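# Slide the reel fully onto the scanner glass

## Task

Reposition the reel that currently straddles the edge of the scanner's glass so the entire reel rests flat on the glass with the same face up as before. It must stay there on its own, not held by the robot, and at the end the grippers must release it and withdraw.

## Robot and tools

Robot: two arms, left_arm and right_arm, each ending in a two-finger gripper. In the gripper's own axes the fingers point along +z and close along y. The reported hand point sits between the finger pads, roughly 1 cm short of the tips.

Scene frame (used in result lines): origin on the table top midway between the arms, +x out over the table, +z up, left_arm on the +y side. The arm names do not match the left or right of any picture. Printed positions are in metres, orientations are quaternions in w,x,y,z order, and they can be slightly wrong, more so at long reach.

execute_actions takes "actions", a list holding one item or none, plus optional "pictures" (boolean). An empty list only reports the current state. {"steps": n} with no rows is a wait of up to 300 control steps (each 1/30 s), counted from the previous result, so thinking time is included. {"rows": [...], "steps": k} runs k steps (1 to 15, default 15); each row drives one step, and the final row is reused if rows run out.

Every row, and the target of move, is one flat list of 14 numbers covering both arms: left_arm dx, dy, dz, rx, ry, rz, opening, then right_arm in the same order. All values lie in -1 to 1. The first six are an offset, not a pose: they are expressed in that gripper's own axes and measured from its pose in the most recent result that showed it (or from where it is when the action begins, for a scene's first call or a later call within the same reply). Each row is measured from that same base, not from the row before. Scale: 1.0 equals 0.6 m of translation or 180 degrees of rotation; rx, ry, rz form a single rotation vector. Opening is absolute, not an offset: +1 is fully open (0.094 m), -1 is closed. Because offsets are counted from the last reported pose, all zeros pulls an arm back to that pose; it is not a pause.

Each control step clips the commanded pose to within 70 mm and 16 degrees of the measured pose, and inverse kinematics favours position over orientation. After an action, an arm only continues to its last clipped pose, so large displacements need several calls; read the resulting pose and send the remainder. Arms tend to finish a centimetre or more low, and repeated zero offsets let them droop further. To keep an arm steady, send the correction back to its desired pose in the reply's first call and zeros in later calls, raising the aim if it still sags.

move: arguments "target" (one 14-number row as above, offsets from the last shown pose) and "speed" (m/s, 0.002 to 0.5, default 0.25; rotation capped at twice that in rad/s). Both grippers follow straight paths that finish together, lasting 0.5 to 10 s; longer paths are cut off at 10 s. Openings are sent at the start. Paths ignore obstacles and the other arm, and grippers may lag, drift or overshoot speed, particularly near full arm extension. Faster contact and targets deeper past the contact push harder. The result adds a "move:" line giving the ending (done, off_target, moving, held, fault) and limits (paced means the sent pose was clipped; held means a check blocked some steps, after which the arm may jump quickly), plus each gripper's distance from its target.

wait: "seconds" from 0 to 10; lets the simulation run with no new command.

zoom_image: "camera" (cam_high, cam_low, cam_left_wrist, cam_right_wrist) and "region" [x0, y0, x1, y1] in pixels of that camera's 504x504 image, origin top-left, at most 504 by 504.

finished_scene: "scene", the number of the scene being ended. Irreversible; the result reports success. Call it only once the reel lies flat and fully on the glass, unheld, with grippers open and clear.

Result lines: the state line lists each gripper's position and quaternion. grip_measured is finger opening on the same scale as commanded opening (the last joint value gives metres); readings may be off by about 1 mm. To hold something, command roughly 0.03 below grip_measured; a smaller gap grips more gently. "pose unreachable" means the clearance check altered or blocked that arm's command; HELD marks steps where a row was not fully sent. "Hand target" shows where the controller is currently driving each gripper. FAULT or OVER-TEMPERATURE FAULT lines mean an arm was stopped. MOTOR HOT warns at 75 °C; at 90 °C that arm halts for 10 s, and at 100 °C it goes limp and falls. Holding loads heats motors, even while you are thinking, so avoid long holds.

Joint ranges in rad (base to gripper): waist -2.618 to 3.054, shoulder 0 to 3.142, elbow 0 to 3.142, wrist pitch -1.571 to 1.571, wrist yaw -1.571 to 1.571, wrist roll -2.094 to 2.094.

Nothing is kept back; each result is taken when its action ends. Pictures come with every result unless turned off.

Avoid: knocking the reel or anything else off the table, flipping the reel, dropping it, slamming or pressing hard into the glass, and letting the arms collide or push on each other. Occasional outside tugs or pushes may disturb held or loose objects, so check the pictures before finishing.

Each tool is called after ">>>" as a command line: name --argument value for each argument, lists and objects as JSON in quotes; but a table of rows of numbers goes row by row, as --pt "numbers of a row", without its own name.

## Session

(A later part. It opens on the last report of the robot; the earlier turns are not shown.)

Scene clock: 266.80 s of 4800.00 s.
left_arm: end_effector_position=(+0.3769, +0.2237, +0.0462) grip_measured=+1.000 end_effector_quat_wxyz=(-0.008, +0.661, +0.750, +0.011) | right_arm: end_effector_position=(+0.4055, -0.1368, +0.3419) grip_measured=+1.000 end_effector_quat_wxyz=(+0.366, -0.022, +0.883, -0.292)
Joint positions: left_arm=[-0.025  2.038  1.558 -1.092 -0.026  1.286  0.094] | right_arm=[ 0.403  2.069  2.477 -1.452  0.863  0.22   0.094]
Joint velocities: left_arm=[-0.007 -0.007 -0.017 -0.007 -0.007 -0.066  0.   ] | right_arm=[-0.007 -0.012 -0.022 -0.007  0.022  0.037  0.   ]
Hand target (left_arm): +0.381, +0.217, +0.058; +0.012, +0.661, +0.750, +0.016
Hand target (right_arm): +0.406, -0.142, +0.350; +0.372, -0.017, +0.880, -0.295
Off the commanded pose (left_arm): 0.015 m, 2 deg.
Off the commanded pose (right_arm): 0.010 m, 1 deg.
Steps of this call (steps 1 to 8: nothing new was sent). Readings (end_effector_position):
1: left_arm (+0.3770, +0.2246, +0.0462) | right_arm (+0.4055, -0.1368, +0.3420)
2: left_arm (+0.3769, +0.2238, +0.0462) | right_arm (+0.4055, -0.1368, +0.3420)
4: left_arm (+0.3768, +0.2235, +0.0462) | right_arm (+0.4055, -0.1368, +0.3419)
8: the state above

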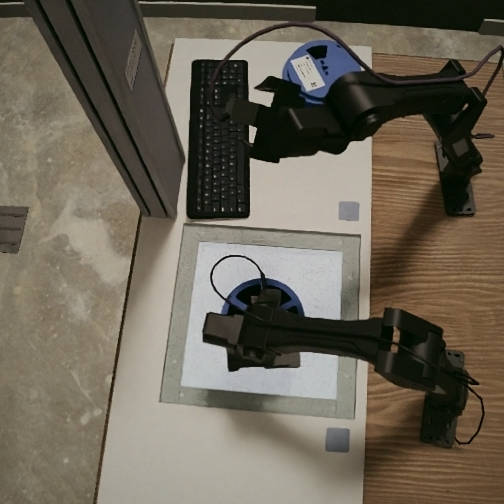

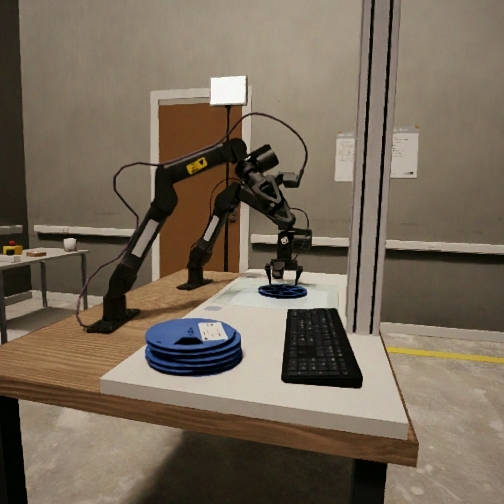

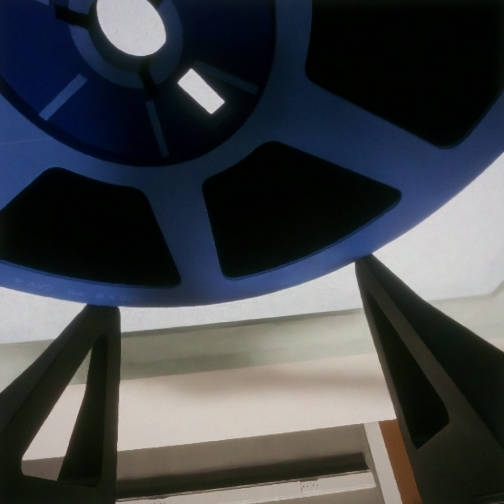

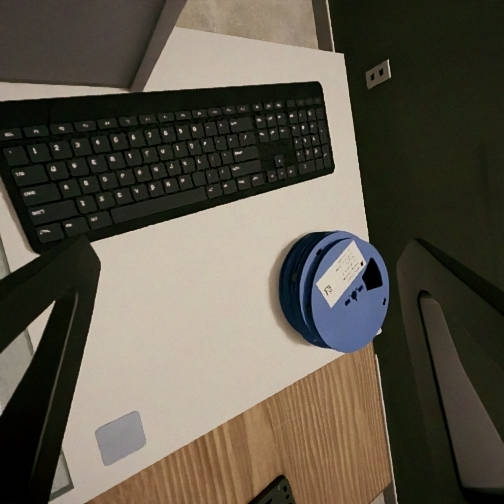

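>>> execute_actions --actions '[{"rows": [ [-0.004, 0.005, -0.020, -0.0133, -0.0035, 0, 1, -0.006, -0.0132, 0, 0, 0, 0, 1], [0.002, 0.005, -0.020, -0.0133, -0.0035, 0, 1, -0.006, -0.0132, 0, 0, 0, 0, 1], [0.008, 0.005, -0.020, -0.0133, -0.0035, 0, 1, -0.006, -0.0132, 0, 0, 0, 0, 1], [0.014, 0.005, -0.021, -0.0133, -0.0035, 0, 1, -0.006, -0.0132, 0, 0, 0, 0, 1], [0.020, 0.005, -0.023, -0.0133, -0.0035, 0, 1, -0.006, -0.0132, 0, 0, 0, 0, 1], [0.026, 0.005, -0.026, -0.0133, -0.0035, 0, 1, -0.006, -0.0132, 0, 0, 0, 0, 1], [0.032, 0.005, -0.030, -0.0133, -0.0035, 0, 1, -0.006, -0.0132, 0, 0, 0, 0, 1], [0.038, 0.005, -0.035, -0.0133, -0.0035, 0, 1, -0.006, -0.0132, 0, 0, 0, 0, 1], [0.044, 0.005, -0.041, -0.0133, -0.0035, 0, 1, -0.006, -0.0132, 0, 0, 0, 0, 1], [0.050, 0.005, -0.047, -0.0133, -0.0035, 0, 1, -0.006, -0.0132, 0, 0, 0, 0, 1], [0.056, 0.005, -0.053, -0.0133, -0.0035, 0, 1, -0.006, -0.0132, 0, 0, 0, 0, 1], [0.062, 0.005, -0.059, -0.0133, -0.0035, 0, 1, -0.006, -0.0132, 0, 0, 0, 0, 1], [0.068, 0.005, -0.065, -0.0133, -0.0035, 0, 1, -0.006, -0.0132, 0, 0, 0, 0, 1], [0.074, 0.005, -0.071, -0.0133, -0.0035, 0, 1, -0.006, -0.0132, 0, 0, 0, 0, 1], [0.080, 0.005, -0.077, -0.0133, -0.0035, 0, 1, -0.006, -0.0132, 0, 0, 0, 0, 1] ], "steps": 15}]' --pictures false

>>> move --target '[0.28, -0.08, -0.10, -0.0133, 0, 0, 1, -0.006, -0.0132, 0, 0, 0, 0, 1]' --speed 0.25

Scene clock: 274.60 s of 4800.00 s.
left_arm: end_effector_position=(+0.3728, +0.2610, +0.0655) grip_measured=+1.000 end_effector_quat_wxyz=(-0.003, +0.656, +0.755, +0.018) | right_arm: end_effector_position=(+0.4062, -0.1377, +0.3436) grip_measured=+1.000 end_effector_quat_wxyz=(+0.366, -0.026, +0.885, -0.286)
Joint positions: left_arm=[ 0.069  1.977  1.548 -1.126 -0.032  1.365  0.094] | right_arm=[ 0.396  2.071  2.492 -1.455  0.847  0.206  0.094]
Joint velocities: left_arm=[ 0.261 -0.12   0.159 -0.374  0.007  0.198  0.   ] | right_arm=[ 0.017  0.002  0.012  0.037 -0.007 -0.081  0.   ]
Hand target (left_arm): +0.373, +0.270, +0.093; +0.011, +0.661, +0.750, +0.026
Hand target (right_arm): +0.407, -0.143, +0.348; +0.367, -0.023, +0.883, -0.291
Off the commanded pose (left_arm): 0.030 m, 2 deg.
Off the commanded pose (right_arm): 0.007 m, 1 deg.
Steps of this call (steps 1 to 90: nothing new was sent; then 4.30 s passed at rest; steps 91 to 105: all 15 steps of this action). Readings (end_effector_position):
91: left_arm (+0.3769, +0.2240, +0.0462) | right_arm (+0.4055, -0.1366, +0.3417)
92: left_arm (+0.3769, +0.2242, +0.0462) | right_arm (+0.4056, -0.1367, +0.3413)
94: left_arm (+0.3763, +0.2248, +0.0459) | right_arm (+0.4059, -0.1372, +0.3408)
98: left_arm (+0.3747, +0.2324, +0.0483) | right_arm (+0.4063, -0.1379, +0.3421)
105: the state above

Scene clock: 276.47 s of 4800.00 s.
left_arm: end_effector_position=(+0.2991, +0.4304, +0.1253) grip_measured=+1.000 end_effector_quat_wxyz=(-0.007, +0.658, +0.752, +0.026) | right_arm: end_effector_position=(+0.4066, -0.1385, +0.3451) grip_measured=+1.000 end_effector_quat_wxyz=(+0.364, -0.029, +0.887, -0.281)
Joint positions: left_arm=[ 0.58   1.78   1.526 -1.274 -0.033  1.883  0.094] | right_arm=[ 0.389  2.074  2.511 -1.462  0.83   0.193  0.094]
Joint velocities: left_arm=[-0.002 -0.002  0.002  0.022 -0.007  0.007  0.   ] | right_arm=[ 0.002 -0.017 -0.012  0.051  0.007 -0.066  0.   ]
Hand target (left_arm): +0.301, +0.428, +0.142; +0.008, +0.660, +0.750, +0.038
Hand target (right_arm): +0.407, -0.143, +0.350; +0.366, -0.026, +0.885, -0.286
Off the commanded pose (left_arm): 0.015 m, 2 deg.
Off the commanded pose (right_arm): 0.007 m, 1 deg.
move: off_target (left_arm)

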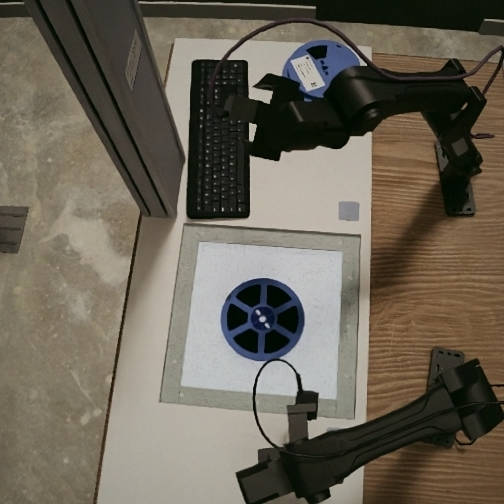

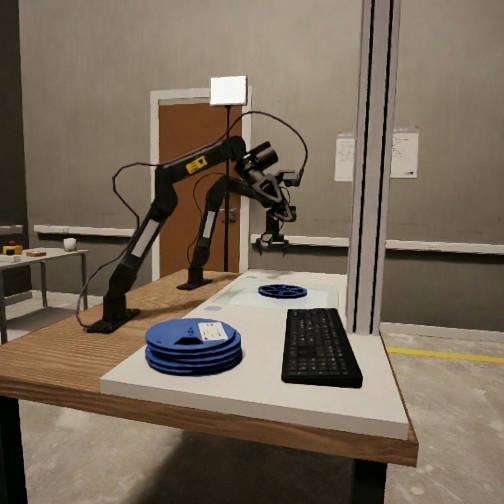

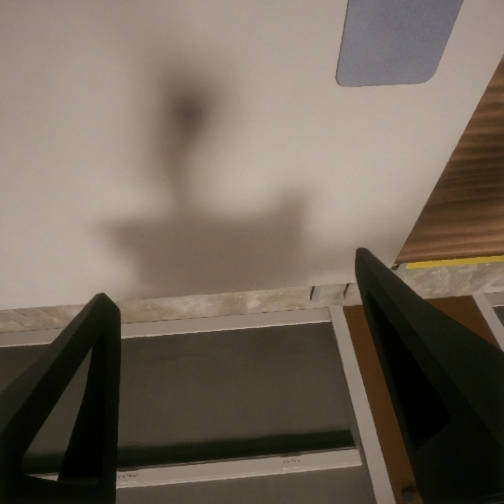

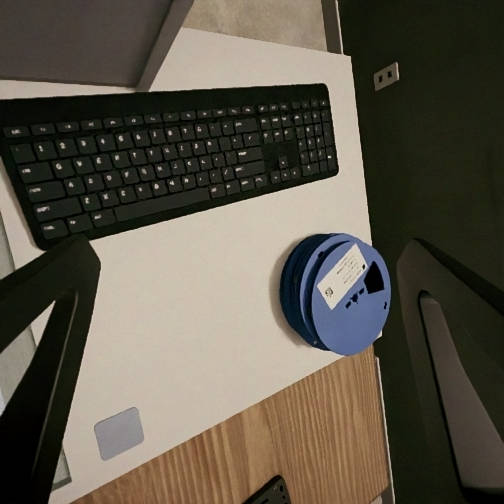

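The reel is centred on the glass and the arm is clear.

>>> finished_scene --scene 1

The scene is finished: the task was done.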